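# Flip clear plastic sheet across open card holder

## Task

A transparent plastic sheet, attached at the spine like a page, rests on top of the pages in the half of the card holder that has the strap. Turn it across so it lies flat and fully spread on the opposite half. The card holder must end up open and flat on the table. Never raise a stack of pages steeply, whether alone or together with the whole holder; doing so is a failure. Everything has to settle shortly after you stop, and nothing may count as done if it only stays in place because the robot holds it. Finish by releasing and moving the grippers away.

## Robot and tools

Robot: two arms, left_arm and right_arm, each ending in a parallel gripper. The names do not refer to image sides. left_arm sits on the +y side.

Scene frame (used in all printed states): origin at table-top height, midway between the arms, roughly 5 to 10 cm behind the near table edge; +x points out across the table, +z up. Each result prints, per arm, end_effector_position (metres) and end_effector_quat_wxyz. The printed position can be somewhat wrong, more so at long reach. end_effector_position is the point between the finger pads, just under 1 cm behind the tips.

Gripper axes: fingers extend along the gripper's own +z; they open and close along its y axis. Pose offsets in calls are expressed in these gripper axes, not in the scene frame.

execute_actions(actions): a list of actions, run one after another. Each action is a table of at most 15 rows; each row lasts one control step (1/30 s), and if fewer than 15 rows are given, the last row repeats to fill 15 steps. A row is a single flat list of 14 numbers covering both arms, each in [-1, 1]: left_arm dx, dy, dz, rx, ry, rz, opening, then right_arm dx, dy, dz, rx, ry, rz, opening. dx..rz are an offset from that gripper's measured pose at the start of the action (for a call's first action, the pose last reported in this scene), in gripper axes; every row is relative to that same start, not to the row before. Scale: 1.0 = 0.6 m for dx, dy, dz and 180 degrees for rotation; rx, ry, rz form one rotation vector. Opening is absolute, not an offset: +1 fully open (0.087 m), -1 closed. An empty list just returns state and images. Results may include end_effector_position at sampled steps; HELD beside an arm means that arm's row was partly blocked at that step.

Per-step clipping: each step, the commanded pose is cut to within 70 mm and 16 degrees of the measured pose; damped IK then drives the joints, favouring position over orientation. A distant target can need several actions; after an action the arm stops at most at its last clipped pose, so send the remainder next time. Joint friction may leave the gripper up to about 31 mm off, and commands smaller than that may not move it. Elbows stop just short of straight. "Hand target" lines show the pose each arm is currently driven to.

move(target, speed, blocking): target is one 14-number row in the same layout and scale, an offset from the pose in the most recent result that reported one, in gripper axes. Both grippers follow straight paths that finish simultaneously, lasting 0.5 to 10 s (stopping short if longer would be needed), turning the shorter way. speed is the top path speed in m/s, 0.002 to 0.5 (default 0.25); rotation is capped at twice that in rad/s. Paths ignore obstacles and the other arm; grippers lag, drift and may overshoot speed, especially near full extension. Faster contact hits harder; aiming further past a contact presses harder. The opening is sent at the start. The result adds a move: line with the ending (done, off_target, moving, held, fault), which limits acted (paced = pose clipped; held = some steps blocked, after which the arm may speed up), and each gripper's distance to its target. If only one arm is named, the other finished fine. blocking=false returns after 0.5 s while motion continues; until a result shows the move ended, execute_actions and move are refused, so use wait or stop.

wait(seconds): 0 to 10; arms hold their last command; a running move continues and the wait returns early when it ends.

stop(): brakes a running move; needs braking room, more at speed; fingers keep moving.

zoom_image(camera, region): closer view of the latest image from cam_high, cam_low, cam_left_wrist or cam_right_wrist (each 504x504). region = [x0, y0, x1, y1] pixels from top-left, at most 504 by 504.

finished_scene(scene): ends the current scene (give its number) after the robot holds its last command; irreversible; reports success.

Gripping: grip_measured uses the same scale as opening. Away from the extremes, fingers go where grip_measured reads your value; each gripper may read off by up to about 1 mm. To hold something, command about 0.02 below grip_measured (less for a lighter hold). Finger force is around 20 N per pad; fast closing can press harder.

Other result lines: "pose unreachable" means the clearance check altered or blocked that arm's command. FAULT lines mean an arm stopped. MOTOR HOT warns at 75 °C; at 90 °C the arm halts for 10 s; at 100 °C it goes limp and drops.

For an arm meant to stay still: in a reply's first call send the offset back to its desired pose, then zeros; always send the opening it should have.

Joint ranges (rad): waist -2.618 to 3.054, shoulder 0 to 3.142, elbow 0 to 3.142, wrist pitch -1.571 to 1.571, wrist yaw -1.571 to 1.571, wrist roll -2.094 to 2.094.

Avoid: knocking rigid objects off the table; lifting page stacks or the holder steeply; arms colliding or pressing hard on each other; the bar under the bases and plate behind it (tops up to ~3 cm above table, no warning on contact); drops, slams, hard pushes. Leave everything resting on its own, then open and retract.

Each tool is called after "Emit:" as name(argument=value, ...), one argument or row to a line, values as JSON.

## Session

Emit:
execute_actions(
  actions=[],
)

Scene clock: 0.00 s.
left_arm: end_effector_position=(+0.3613, +0.3146, +0.3639) grip_measured=+0.985 end_effector_quat_wxyz=(+0.724, +0.000, +0.690, -0.001) | right_arm: end_effector_position=(+0.3865, -0.3241, +0.3366) grip_measured=+0.987 end_effector_quat_wxyz=(+0.700, -0.007, +0.714, -0.008)
Joint positions: left_arm=[0.011 1.032 1.041 0.007 0.011 0.01  0.087] | right_arm=[-0.002  1.042  1.061 -0.007  0.011  0.004  0.087]
Joint velocities: left_arm=[ 0.002  0.002  0.017  0.022 -0.022  0.007  0.001] | right_arm=[-0.012 -0.007  0.012 -0.066 -0.037  0.081 -0.   ]
Motor temperatures (°C, as the motors report them): left_arm=[20 21 22 23 25 22] | right_arm=[22 24 21 24 25 24]
Hand target (left_arm): +0.361, +0.315, +0.364; +0.724, +0.000, +0.690, -0.001
Hand target (right_arm): +0.386, -0.324, +0.337; +0.700, -0.007, +0.714, -0.008

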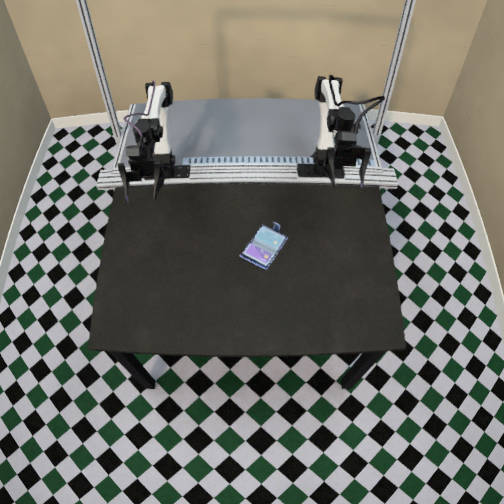

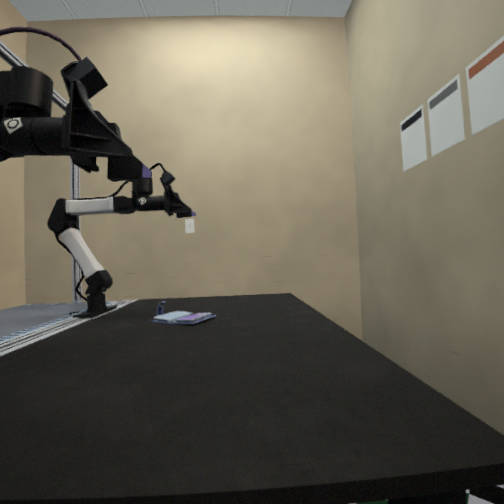

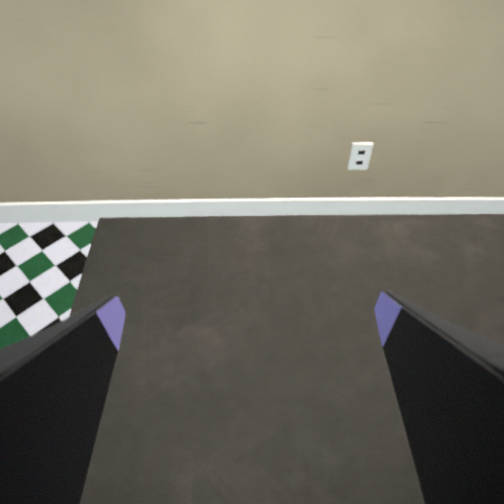

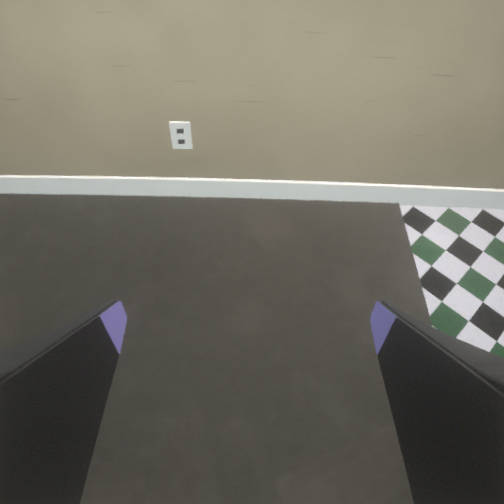

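Emit:
zoom_image(
  camera="cam_high",
  region=[220,210,310,280],
)

Emit:
zoom_image(
  camera="cam_low",
  region=[140,290,230,335],
)

Region (220, 210, 310, 280) of cam_high's 504x504 image, scaled by 5.600, with more detail than that image has.

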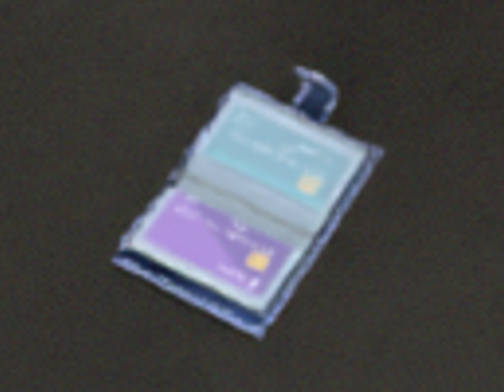

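Region (140, 290, 230, 335) of cam_low's 504x504 image, scaled by 5.600, with more detail than that image has.

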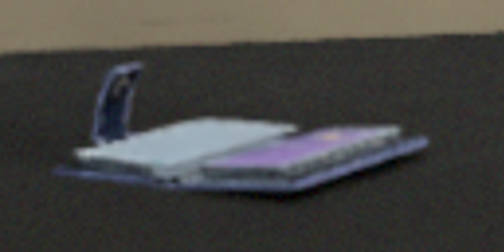

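Emit:
move(
  target=[0.3,-0.38,-0.15,0,0.515,0,1,0,0,0,0,0,0,1],
)

Emit:
move(
  target=[0,0,0,0,0,0.165,1,0,0,0,0,0,0,1],
)

Scene clock: 12.97 s.
left_arm: end_effector_position=(+0.2817, +0.0893, +0.1835) grip_measured=+0.985 end_effector_quat_wxyz=(+0.057, -0.000, +0.997, -0.052) | right_arm: end_effector_position=(+0.3865, -0.3241, +0.3366) grip_measured=+0.987 end_effector_quat_wxyz=(+0.700, -0.007, +0.714, -0.008)
Joint positions: left_arm=[-0.567  2.018  2.116 -1.551  0.034 -0.572  0.087] | right_arm=[-0.002  1.042  1.061 -0.007  0.011  0.004  0.087]
Joint velocities: left_arm=[-0.007  0.012 -0.012 -0.007 -0.022 -0.066  0.001] | right_arm=[-0.002 -0.002 -0.007  0.037 -0.022  0.007  0.   ]
Motor temperatures (°C, as the motors report them): left_arm=[20 21 24 26 25 22] | right_arm=[22 24 23 27 25 24]
Hand target (left_arm): +0.281, +0.085, +0.183; +0.050, -0.002, +0.997, -0.055
Hand target (right_arm): +0.386, -0.324, +0.337; +0.700, -0.007, +0.714, -0.008
Off the commanded pose (left_arm): 0.005 m, 9 deg.
Off the commanded pose (right_arm): 0.000 m, 0 deg.
joint sent to its limit (left arm) — the command would take joint 4 (wrist pitch) past its lower limit, so that joint was sent only as far as its limit.
move: off_target (left_arm)

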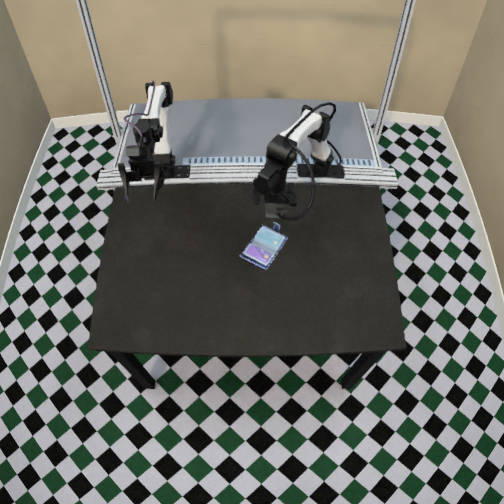

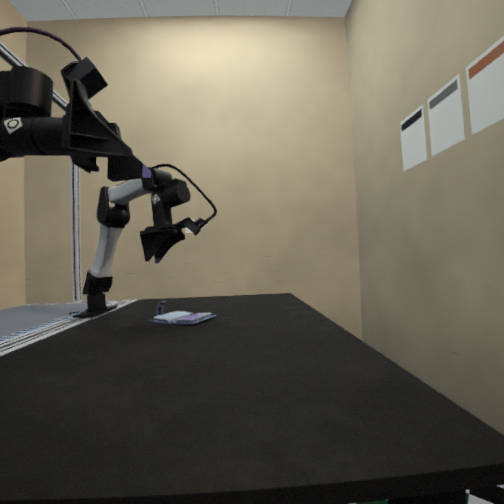

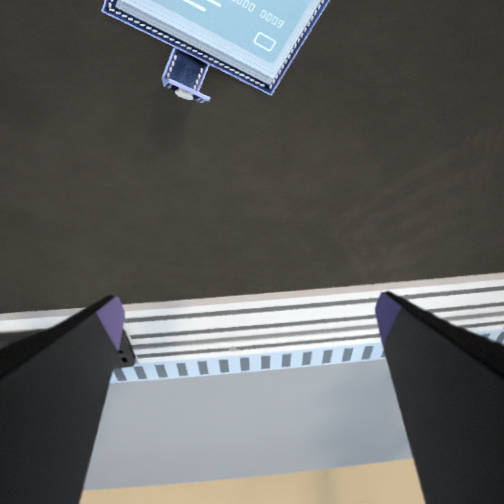

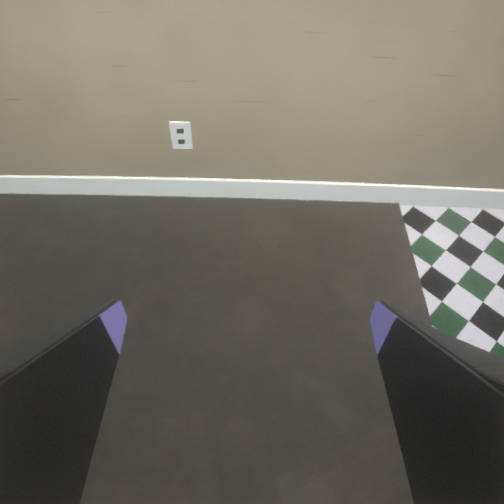

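Scene clock: 14.57 s.
left_arm: end_effector_position=(+0.2803, +0.0919, +0.1888) grip_measured=+0.985 end_effector_quat_wxyz=(+0.080, +0.247, +0.965, -0.043) | right_arm: end_effector_position=(+0.3865, -0.3241, +0.3366) grip_measured=+0.987 end_effector_quat_wxyz=(+0.700, -0.007, +0.714, -0.008)
Joint positions: left_arm=[-0.611  2.018  2.145 -1.552  0.034 -0.116  0.087] | right_arm=[-0.002  1.042  1.061 -0.007  0.011  0.004  0.087]
Joint velocities: left_arm=[ 0.002  0.007  0.012 -0.007 -0.051  0.037  0.   ] | right_arm=[ 0.007  0.007 -0.012  0.022 -0.007 -0.007 -0.   ]
Motor temperatures (°C, as the motors report them): left_arm=[20 22 24 26 25 22] | right_arm=[22 24 23 28 25 24]
Hand target (left_arm): +0.282, +0.089, +0.183; +0.071, +0.255, +0.964, -0.037
Hand target (right_arm): +0.386, -0.324, +0.337; +0.700, -0.007, +0.714, -0.008
Off the commanded pose (left_arm): 0.006 m, 2 deg.
Off the commanded pose (right_arm): 0.000 m, 0 deg.
joint sent to its limit (left arm) — the command would take joint 4 (wrist pitch) past its lower limit, so that joint was sent only as far as its limit.
move: done

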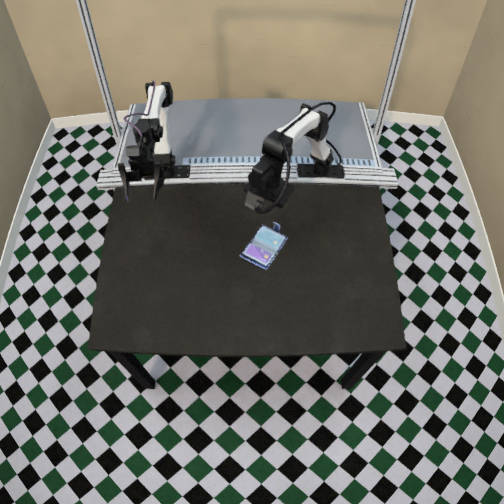

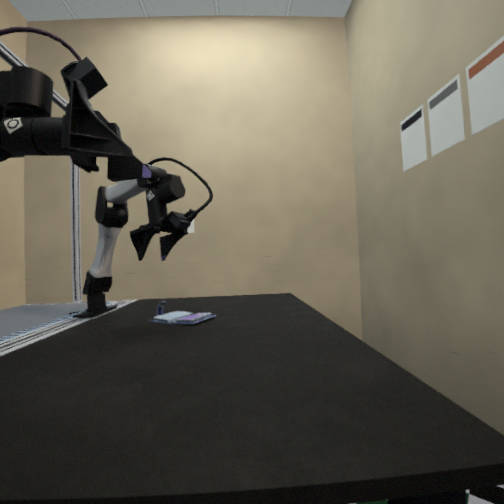

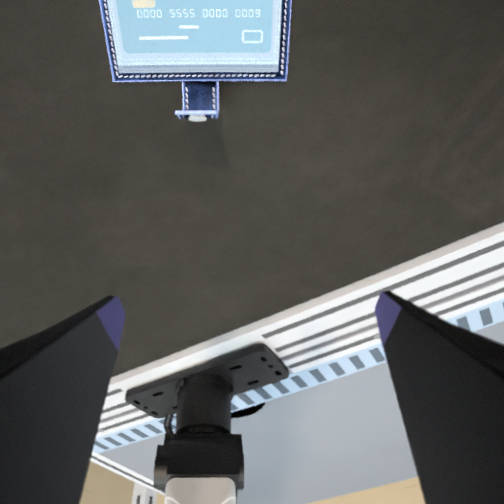

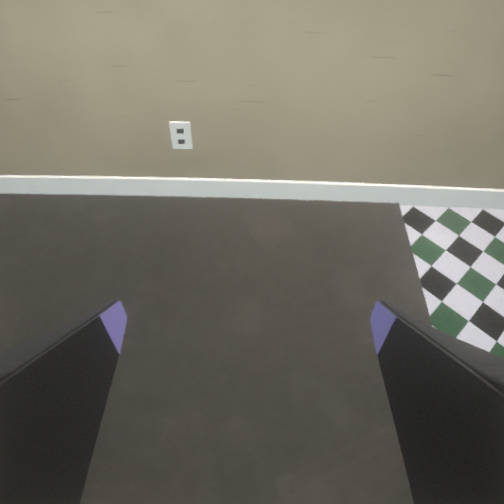

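Emit:
move(
  target=[-0.11,0.055,0.22,0,0.056,0,0.2,0,0,0,0,0,0,1],
)

Emit:
move(
  target=[0,0,0,0,0,0.5,0.2,0,0,0,0,0,0,1],
  speed=0.4,
)

Scene clock: 19.10 s.
left_arm: end_effector_position=(+0.3701, +0.0744, +0.0650) grip_measured=+0.200 end_effector_quat_wxyz=(+0.010, +0.247, +0.969, -0.022) | right_arm: end_effector_position=(+0.3865, -0.3241, +0.3366) grip_measured=+0.987 end_effector_quat_wxyz=(+0.700, -0.007, +0.714, -0.008)
Joint positions: left_arm=[-0.534  2.562  2.537 -1.549  0.044 -0.037  0.052] | right_arm=[-0.002  1.042  1.061 -0.007  0.011  0.004  0.087]
Joint velocities: left_arm=[-0.007  0.007 -0.017  0.037  0.051  0.037  0.001] | right_arm=[ 0.007 -0.002 -0.002 -0.037  0.007  0.051 -0.001]
Motor temperatures (°C, as the motors report them): left_arm=[20 22 25 25 25 22] | right_arm=[22 24 24 28 25 24]
Hand target (left_arm): +0.371, +0.076, +0.069; +0.011, +0.248, +0.968, -0.026
Hand target (right_arm): +0.386, -0.324, +0.337; +0.700, -0.007, +0.714, -0.008
Off the commanded pose (left_arm): 0.004 m, 2 deg.
Off the commanded pose (right_arm): 0.000 m, 0 deg.
joint sent to its limit (left arm) — the command would take joint 4 (wrist pitch) past its lower limit, so that joint was sent only as far as its limit.
move: done

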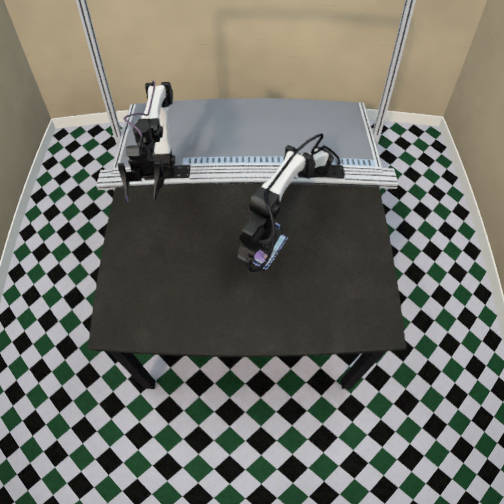

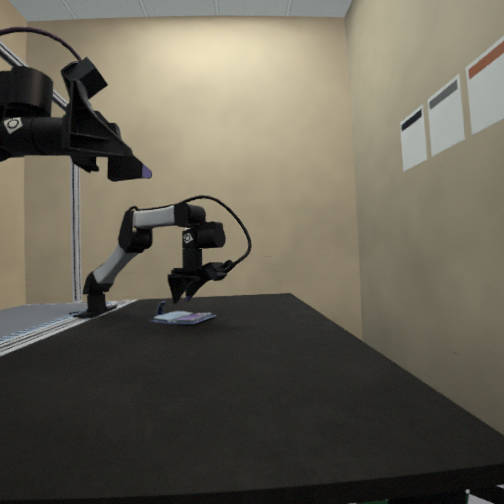

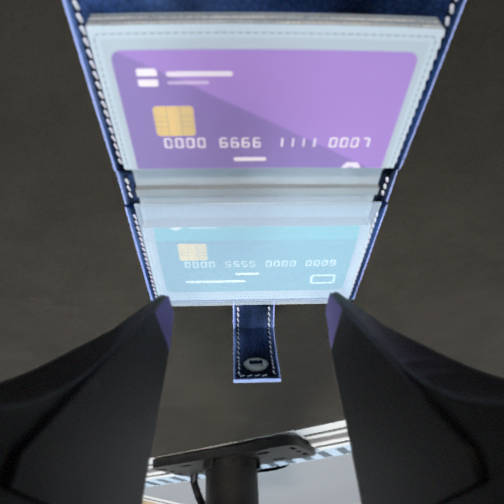

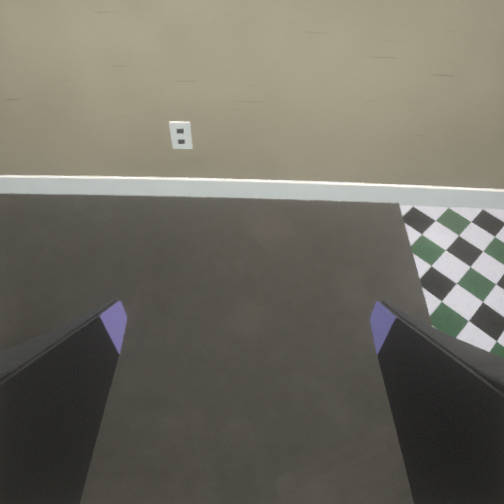

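Scene clock: 21.77 s.
left_arm: end_effector_position=(+0.3685, +0.0777, +0.0596) grip_measured=+0.200 end_effector_quat_wxyz=(+0.008, +0.856, +0.517, -0.015) | right_arm: end_effector_position=(+0.3865, -0.3241, +0.3366) grip_measured=+0.987 end_effector_quat_wxyz=(+0.700, -0.007, +0.714, -0.008)
Joint positions: left_arm=[-0.626  2.331  2.104 -1.375  0.044  1.426  0.052] | right_arm=[-0.002  1.042  1.061 -0.007  0.011  0.004  0.087]
Joint velocities: left_arm=[ 0.012 -0.007 -0.017  0.037 -0.007  0.007 -0.002] | right_arm=[-0.007 -0.002 -0.002  0.037 -0.066  0.037 -0.   ]
Motor temperatures (°C, as the motors report them): left_arm=[20 24 25 25 25 22] | right_arm=[22 24 24 29 25 24]
Hand target (left_arm): +0.370, +0.074, +0.065; +0.022, +0.860, +0.510, -0.009
Hand target (right_arm): +0.386, -0.324, +0.337; +0.700, -0.007, +0.714, -0.008
Off the commanded pose (left_arm): 0.007 m, 2 deg.
Off the commanded pose (right_arm): 0.000 m, 0 deg.
move: done

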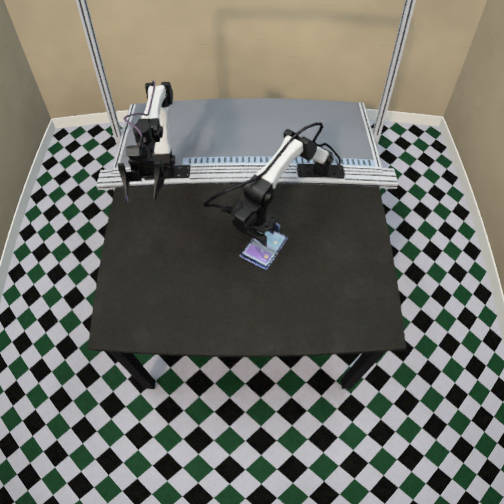

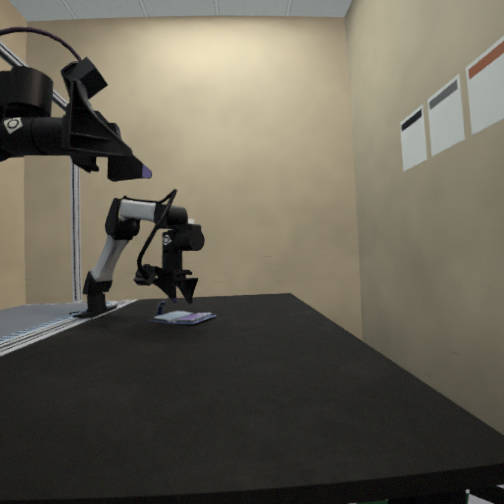

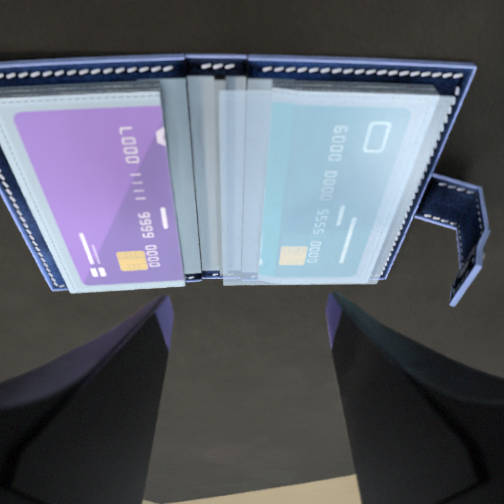

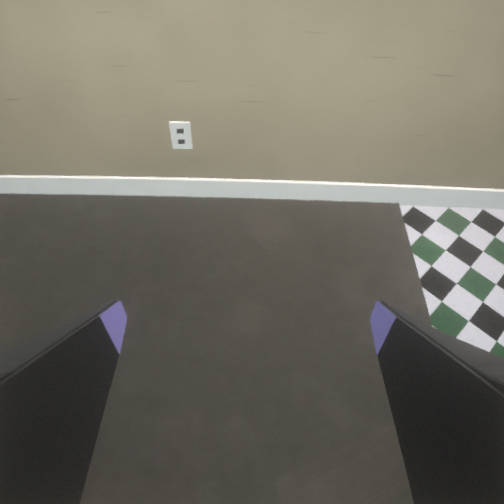

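Emit:
zoom_image(
  camera="cam_left_wrist",
  region=[200,40,500,300],
)

Region (200, 40, 500, 300) of cam_left_wrist's 504x504 image, scaled by 1.680, with more detail than that image has; it fills the top 437 rows of this view, and the rest is white.

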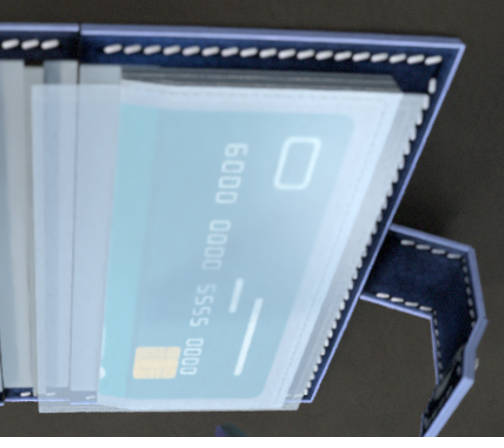

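Emit:
move(
  target=[0,-0.05,-0.04,0,0,-0.495,0.5,0,0,0,0,0,0,1],
  speed=0.4,
)

Emit:
move(
  target=[0.085,0,0.02,0,-0.3,0,0.5,0,0,0,0,0,0,1],
  speed=0.4,
)

Emit:
move(
  target=[0.055,0,0.04,0,0,0,0.5,0,0,0,0,0,0,1],
  speed=0.1,
)

Scene clock: 29.77 s.
left_arm: end_effector_position=(+0.3411, +0.0886, +0.0834) grip_measured=+0.500 end_effector_quat_wxyz=(-0.001, +0.257, +0.966, -0.018) | right_arm: end_effector_position=(+0.3865, -0.3241, +0.3366) grip_measured=+0.987 end_effector_quat_wxyz=(+0.700, -0.007, +0.714, -0.008)
Joint positions: left_arm=[-0.541  2.383  2.283 -1.497  0.044 -0.023  0.066] | right_arm=[-0.002  1.042  1.061 -0.007  0.011  0.004  0.087]
Joint velocities: left_arm=[-0.002  0.007  0.007  0.007 -0.037 -0.007  0.   ] | right_arm=[-0.002  0.022  0.002 -0.066 -0.022  0.022 -0.   ]
Motor temperatures (°C, as the motors report them): left_arm=[20 27 25 24 25 22] | right_arm=[22 24 25 30 25 24]
Hand target (left_arm): +0.342, +0.092, +0.084; -0.004, +0.247, +0.969, -0.015
Hand target (right_arm): +0.386, -0.324, +0.337; +0.700, -0.007, +0.714, -0.008
Off the commanded pose (left_arm): 0.004 m, 1 deg.
Off the commanded pose (right_arm): 0.000 m, 0 deg.
move: done

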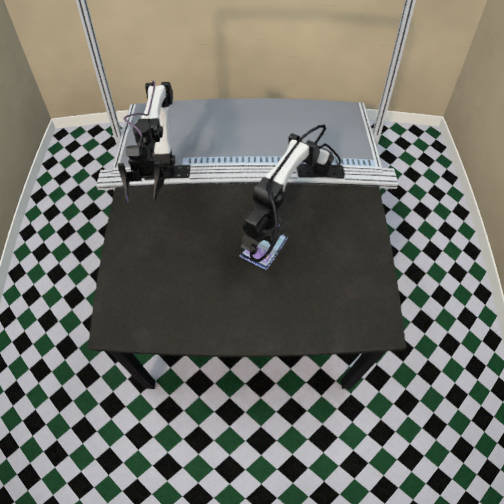

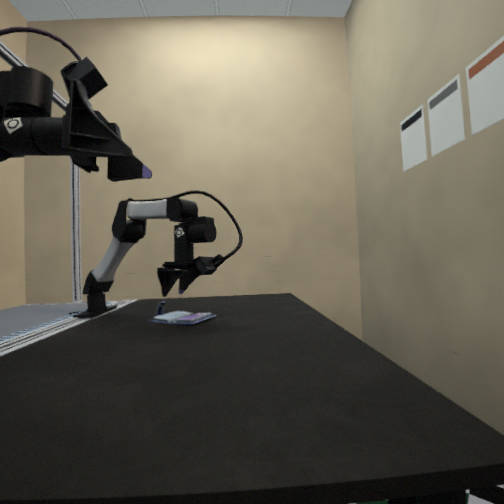

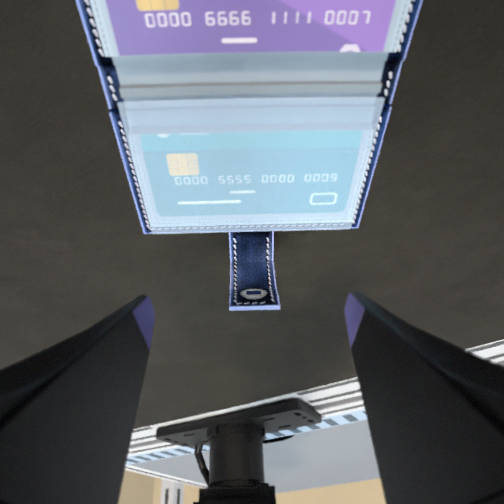

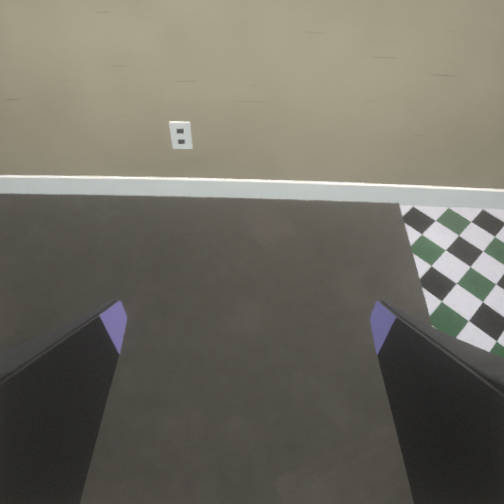

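Scene clock: 31.87 s.
left_arm: end_effector_position=(+0.2982, +0.1144, +0.0729) grip_measured=+0.500 end_effector_quat_wxyz=(+0.435, +0.227, +0.862, -0.128) | right_arm: end_effector_position=(+0.3865, -0.3241, +0.3366) grip_measured=+0.987 end_effector_quat_wxyz=(+0.700, -0.007, +0.714, -0.008)
Joint positions: left_arm=[-0.567  1.366  0.667  0.034 -0.015 -0.05   0.066] | right_arm=[-0.002  1.042  1.061 -0.007  0.011  0.004  0.087]
Joint velocities: left_arm=[-0.012  0.007  0.012  0.022  0.037 -0.066  0.   ] | right_arm=[-0.007  0.007  0.022  0.007  0.022 -0.066 -0.   ]
Motor temperatures (°C, as the motors report them): left_arm=[20 28 25 25 25 22] | right_arm=[22 24 25 30 25 24]
Hand target (left_arm): +0.296, +0.114, +0.071; +0.439, +0.225, +0.860, -0.129
Hand target (right_arm): +0.386, -0.324, +0.337; +0.700, -0.007, +0.714, -0.008
Off the commanded pose (left_arm): 0.003 m, 1 deg.
Off the commanded pose (right_arm): 0.000 m, 0 deg.
move: done

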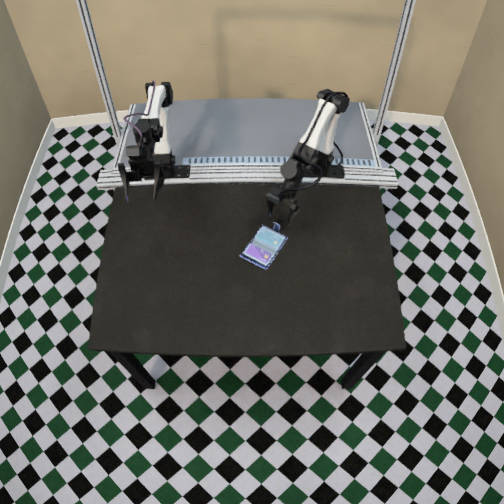

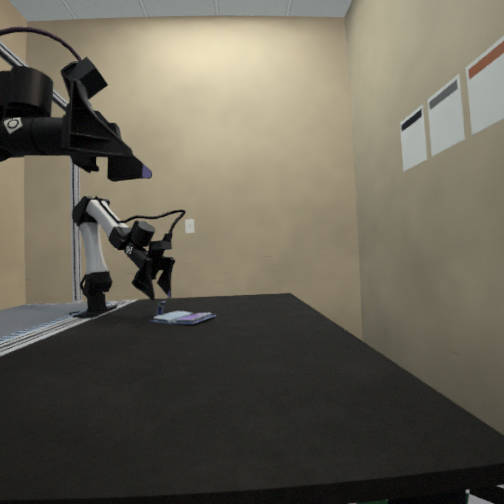

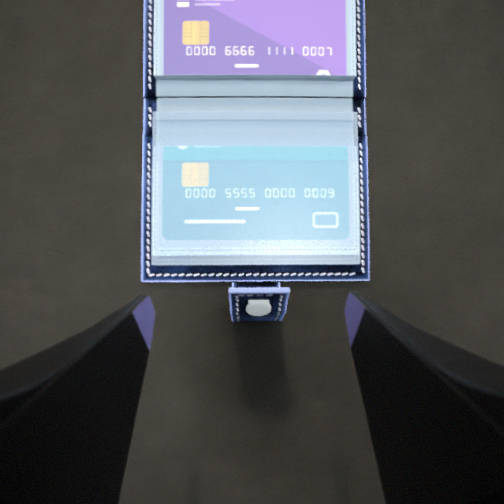

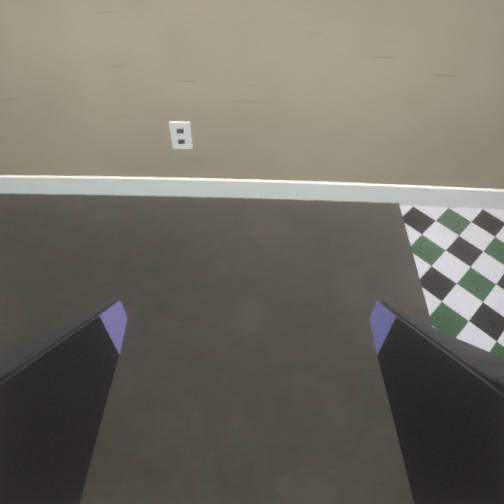

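Scene clock: 32.93 s.
left_arm: end_effector_position=(+0.2998, +0.1137, +0.0415) grip_measured=+0.500 end_effector_quat_wxyz=(+0.440, +0.226, +0.859, -0.130) | right_arm: end_effector_position=(+0.3865, -0.3241, +0.3366) grip_measured=+0.987 end_effector_quat_wxyz=(+0.700, -0.007, +0.714, -0.008)
Joint positions: left_arm=[-0.567  1.446  0.574  0.221 -0.015 -0.05   0.066] | right_arm=[-0.002  1.042  1.061 -0.007  0.011  0.004  0.087]
Joint velocities: left_arm=[-0.012  0.017 -0.017  0.007 -0.037 -0.007 -0.   ] | right_arm=[ 0.002  0.007  0.007  0.007  0.022 -0.022  0.   ]
Motor temperatures (°C, as the motors report them): left_arm=[20 28 25 25 25 22] | right_arm=[22 24 25 30 25 24]
Hand target (left_arm): +0.297, +0.114, +0.032; +0.434, +0.227, +0.862, -0.128
Hand target (right_arm): +0.386, -0.324, +0.337; +0.700, -0.007, +0.714, -0.008
Off the commanded pose (left_arm): 0.010 m, 1 deg.
Off the commanded pose (right_arm): 0.000 m, 0 deg.
move: done

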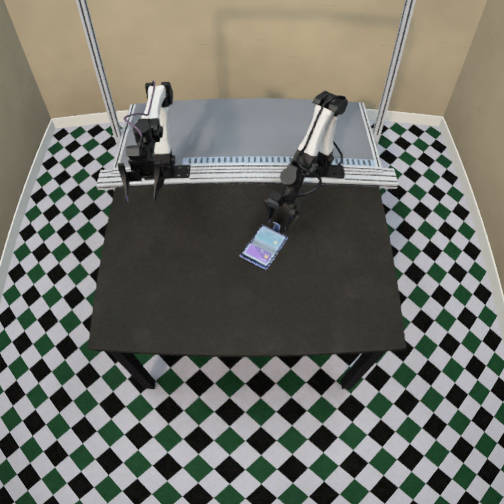

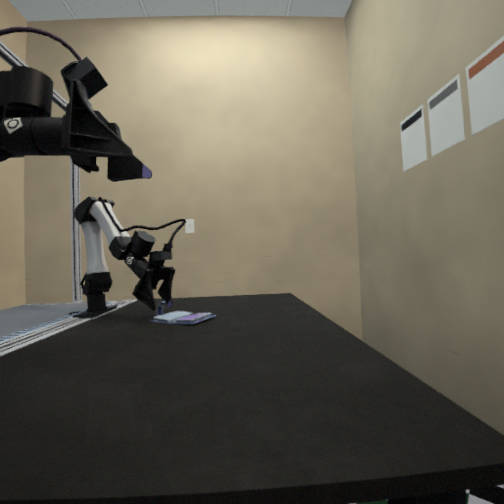

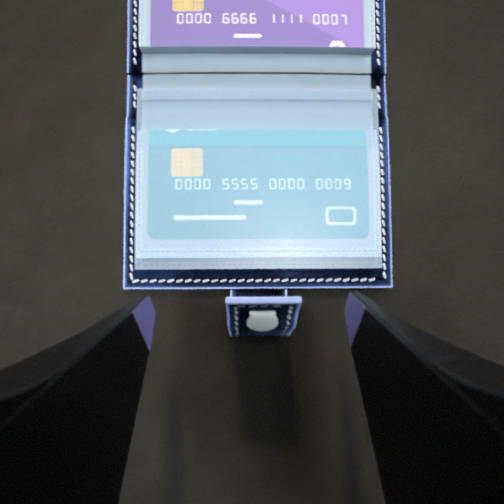

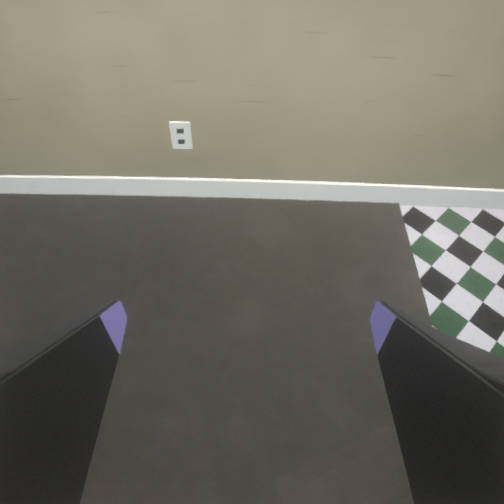

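Emit:
move(
  target=[0.05,0,0.033,0,0,0,0.5,0,0,0,0,0,0,1],
  speed=0.05,
)

Emit:
zoom_image(
  camera="cam_low",
  region=[130,285,220,335],
)

Scene clock: 36.03 s.
left_arm: end_effector_position=(+0.3029, +0.1121, +0.0184) grip_measured=+0.500 end_effector_quat_wxyz=(+0.450, +0.225, +0.854, -0.132) | right_arm: end_effector_position=(+0.3865, -0.3241, +0.3366) grip_measured=+0.987 end_effector_quat_wxyz=(+0.700, -0.007, +0.714, -0.008)
Joint positions: left_arm=[-0.567  1.535  0.51   0.396 -0.015 -0.05   0.066] | right_arm=[-0.002  1.042  1.061 -0.007  0.011  0.004  0.087]
Joint velocities: left_arm=[-0.007  0.007 -0.017 -0.022 -0.037  0.007 -0.001] | right_arm=[-0.002 -0.002 -0.007  0.007 -0.037 -0.007  0.001]
Motor temperatures (°C, as the motors report them): left_arm=[20 27 25 26 25 22] | right_arm=[22 24 26 30 25 24]
Hand target (left_arm): +0.298, +0.114, +0.006; +0.440, +0.226, +0.859, -0.130
Hand target (right_arm): +0.386, -0.324, +0.337; +0.700, -0.007, +0.714, -0.008
Off the commanded pose (left_arm): 0.014 m, 1 deg.
Off the commanded pose (right_arm): 0.000 m, 0 deg.
move: off_target (left_arm)

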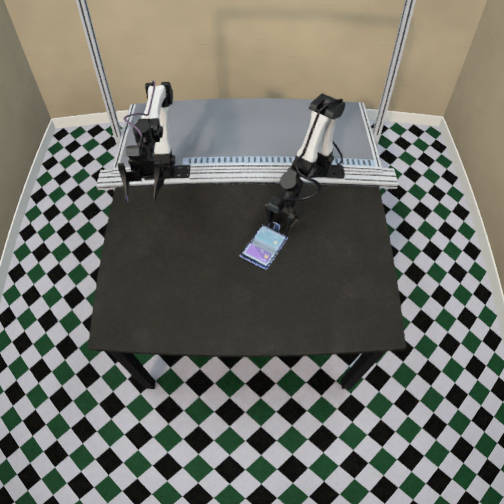

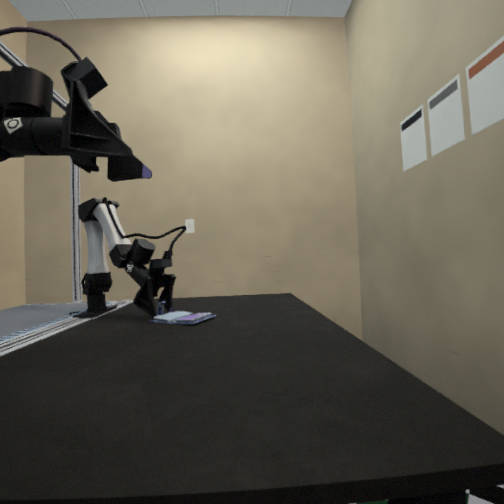

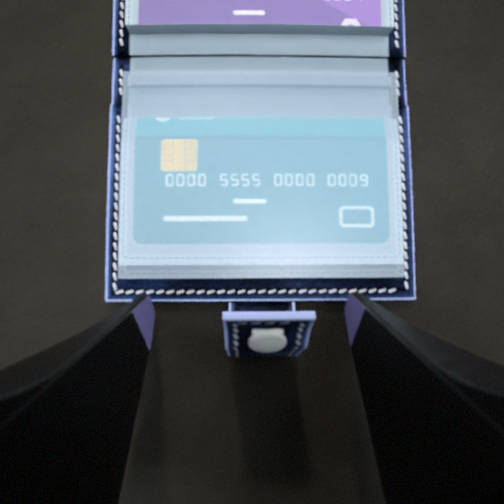

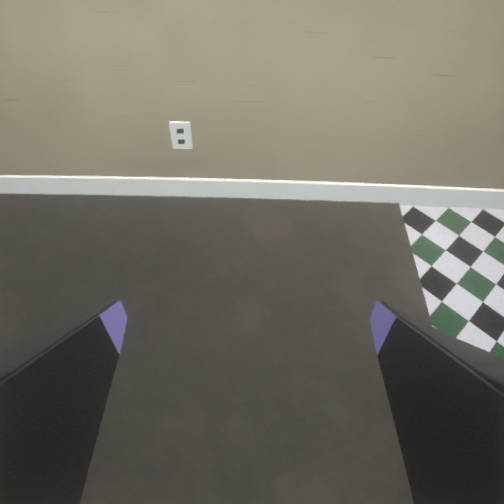

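Region (130, 285, 220, 335) of cam_low's 504x504 image, scaled by 5.600, with more detail than that image has.

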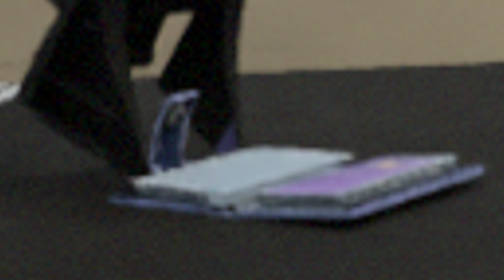

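Emit:
move(
  target=[0.028,0,0.015,0,-0.08,0,0.5,0,0,0,0,0,0,1],
  speed=0.1,
)

Emit:
zoom_image(
  camera="cam_low",
  region=[130,285,220,335],
)

Scene clock: 39.80 s.
left_arm: end_effector_position=(+0.3098, +0.1100, +0.0183) grip_measured=+0.500 end_effector_quat_wxyz=(+0.574, +0.200, +0.777, -0.164) | right_arm: end_effector_position=(+0.3865, -0.3241, +0.3366) grip_measured=+0.987 end_effector_quat_wxyz=(+0.700, -0.007, +0.714, -0.008)
Joint positions: left_arm=[-0.574  1.732  0.277  1.13  -0.042 -0.048  0.066] | right_arm=[-0.002  1.042  1.061 -0.007  0.011  0.004  0.087]
Joint velocities: left_arm=[ 0.017 -0.002 -0.002 -0.037  0.037 -0.022 -0.   ] | right_arm=[-0.007 -0.007  0.002 -0.007 -0.022  0.037  0.   ]
Motor temperatures (°C, as the motors report them): left_arm=[20 27 25 26 25 22] | right_arm=[22 24 26 31 25 24]
Hand target (left_arm): +0.300, +0.113, +0.001; +0.554, +0.207, +0.791, -0.158
Hand target (right_arm): +0.386, -0.324, +0.337; +0.700, -0.007, +0.714, -0.008
Off the commanded pose (left_arm): 0.021 m, 3 deg.
Off the commanded pose (right_arm): 0.000 m, 0 deg.
move: off_target (left_arm)

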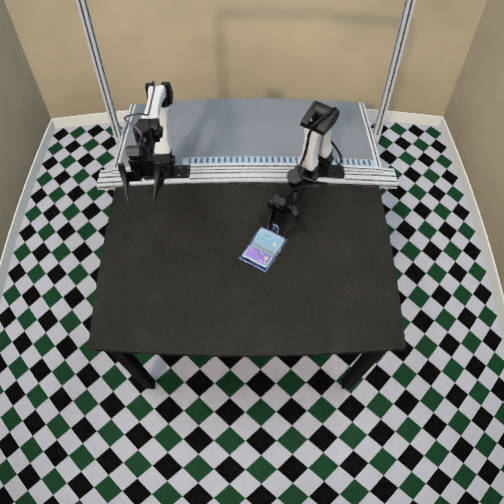

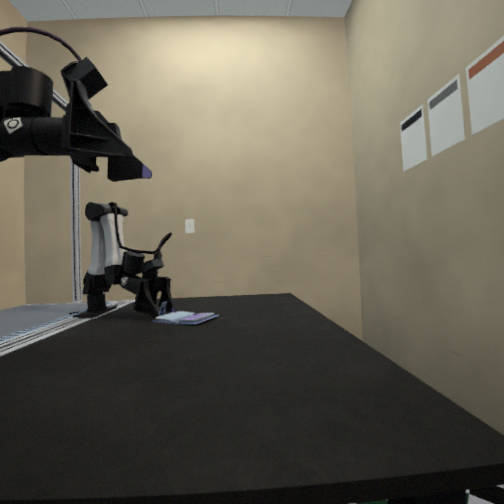

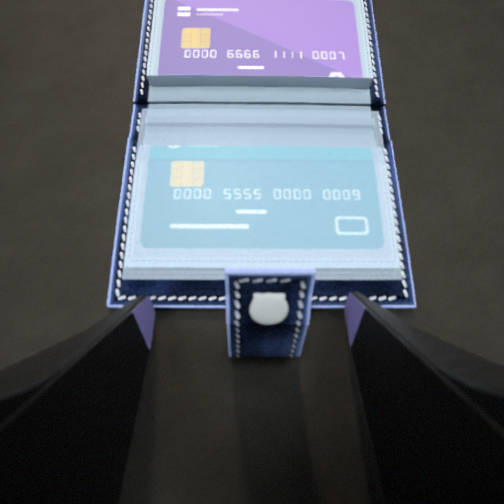

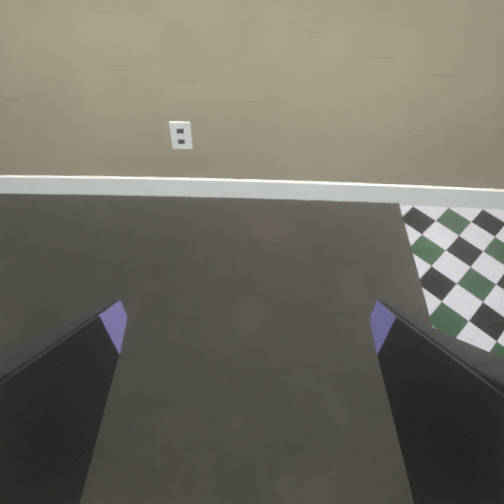

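Region (130, 285, 220, 335) of cam_low's 504x504 image, scaled by 5.600, with more detail than that image has.

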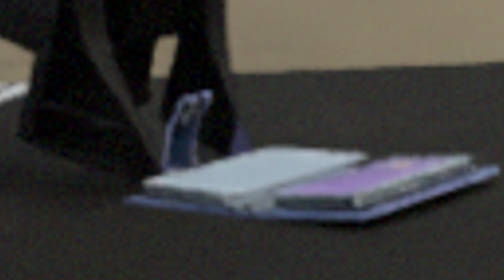

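Emit:
execute_actions(
  actions=[
    [[-0.008,0,-0.003,0,0,0,0.5,0,0,0,0,0,0,1]],
    [[-0.005,0,0.016,0,0,0,0.5,0,0,0,0,0,0,1]],
  ],
)

Emit:
zoom_image(
  camera="cam_left_wrist",
  region=[90,200,430,360],
)

Scene clock: 43.87 s.
left_arm: end_effector_position=(+0.3132, +0.1077, +0.0235) grip_measured=+0.500 end_effector_quat_wxyz=(+0.578, +0.199, +0.774, -0.165) | right_arm: end_effector_position=(+0.3865, -0.3241, +0.3366) grip_measured=+0.987 end_effector_quat_wxyz=(+0.700, -0.007, +0.714, -0.008)
Joint positions: left_arm=[-0.574  1.719  0.292  1.109 -0.042 -0.048  0.066] | right_arm=[-0.002  1.042  1.061 -0.007  0.011  0.004  0.087]
Joint velocities: left_arm=[ 0.002 -0.007  0.002 -0.022 -0.066  0.037 -0.   ] | right_arm=[ 0.017 -0.007 -0.007  0.022  0.007 -0.022 -0.001]
Motor temperatures (°C, as the motors report them): left_arm=[20 26 25 27 25 22] | right_arm=[22 25 26 31 25 24]
Hand target (left_arm): +0.317, +0.106, +0.019; +0.572, +0.200, +0.778, -0.163
Hand target (right_arm): +0.386, -0.324, +0.337; +0.700, -0.007, +0.714, -0.008
Off the commanded pose (left_arm): 0.007 m, 1 deg.
Off the commanded pose (right_arm): 0.000 m, 0 deg.
Step readings (end_effector_position; steps 1 to 15: 1st action; 16 to 30: 2nd action):
0: left_arm (+0.3098, +0.1100, +0.0182) | right_arm (+0.3865, -0.3241, +0.3366)
1: left_arm (+0.3098, +0.1100, +0.0187) | right_arm (+0.3865, -0.3241, +0.3366)
2: left_arm (+0.3098, +0.1100, +0.0194) | right_arm (+0.3865, -0.3241, +0.3366)
4: left_arm (+0.3097, +0.1100, +0.0205) | right_arm (+0.3865, -0.3241, +0.3366)
8: left_arm (+0.3092, +0.1103, +0.0196) | right_arm (+0.3865, -0.3241, +0.3366)
15: left_arm (+0.3089, +0.1106, +0.0188) | right_arm (+0.3865, -0.3241, +0.3366)
16: left_arm (+0.3093, +0.1103, +0.0192) | right_arm (+0.3865, -0.3241, +0.3366)
17: left_arm (+0.3101, +0.1097, +0.0200) | right_arm (+0.3865, -0.3241, +0.3366)
19: left_arm (+0.3122, +0.1084, +0.0224) | right_arm (+0.3865, -0.3241, +0.3366)
23: left_arm (+0.3132, +0.1077, +0.0235) | right_arm (+0.3865, -0.3241, +0.3366)
30: end_effector_position above

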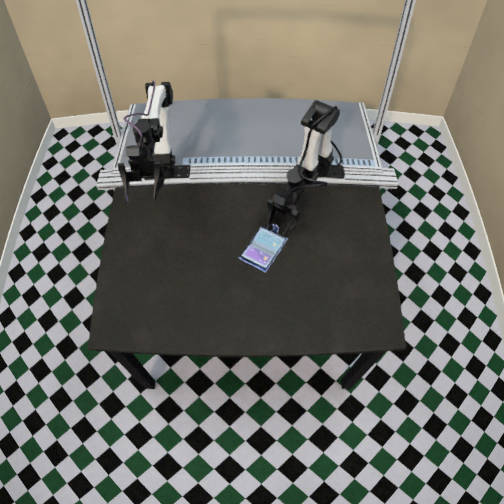

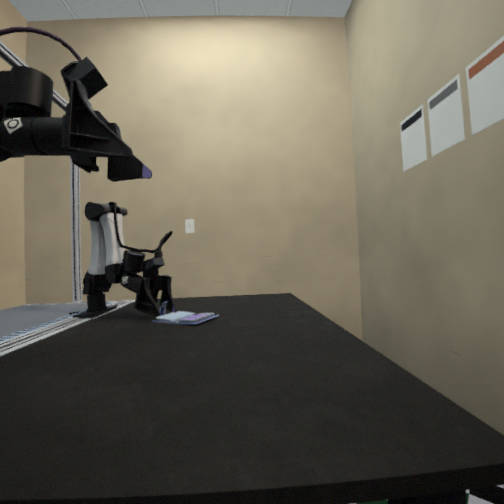

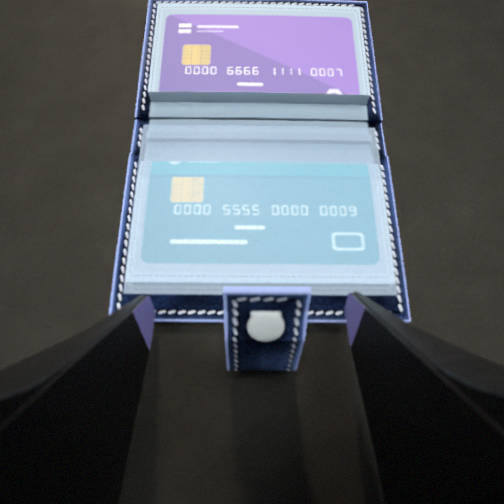

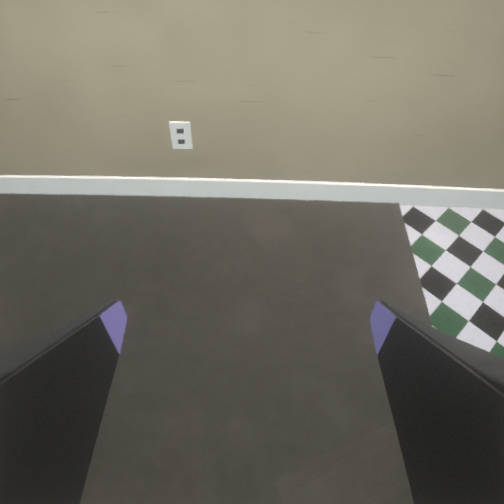

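Region (90, 200, 430, 360) of cam_left_wrist's 504x504 image, scaled by 1.482, with more detail than that image has; it fills the top 237 rows of this view, and the rest is white.

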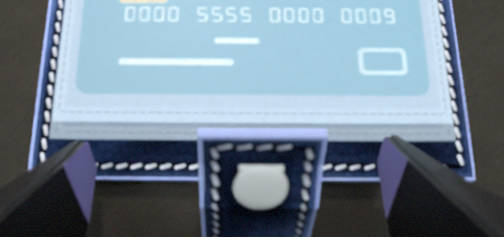

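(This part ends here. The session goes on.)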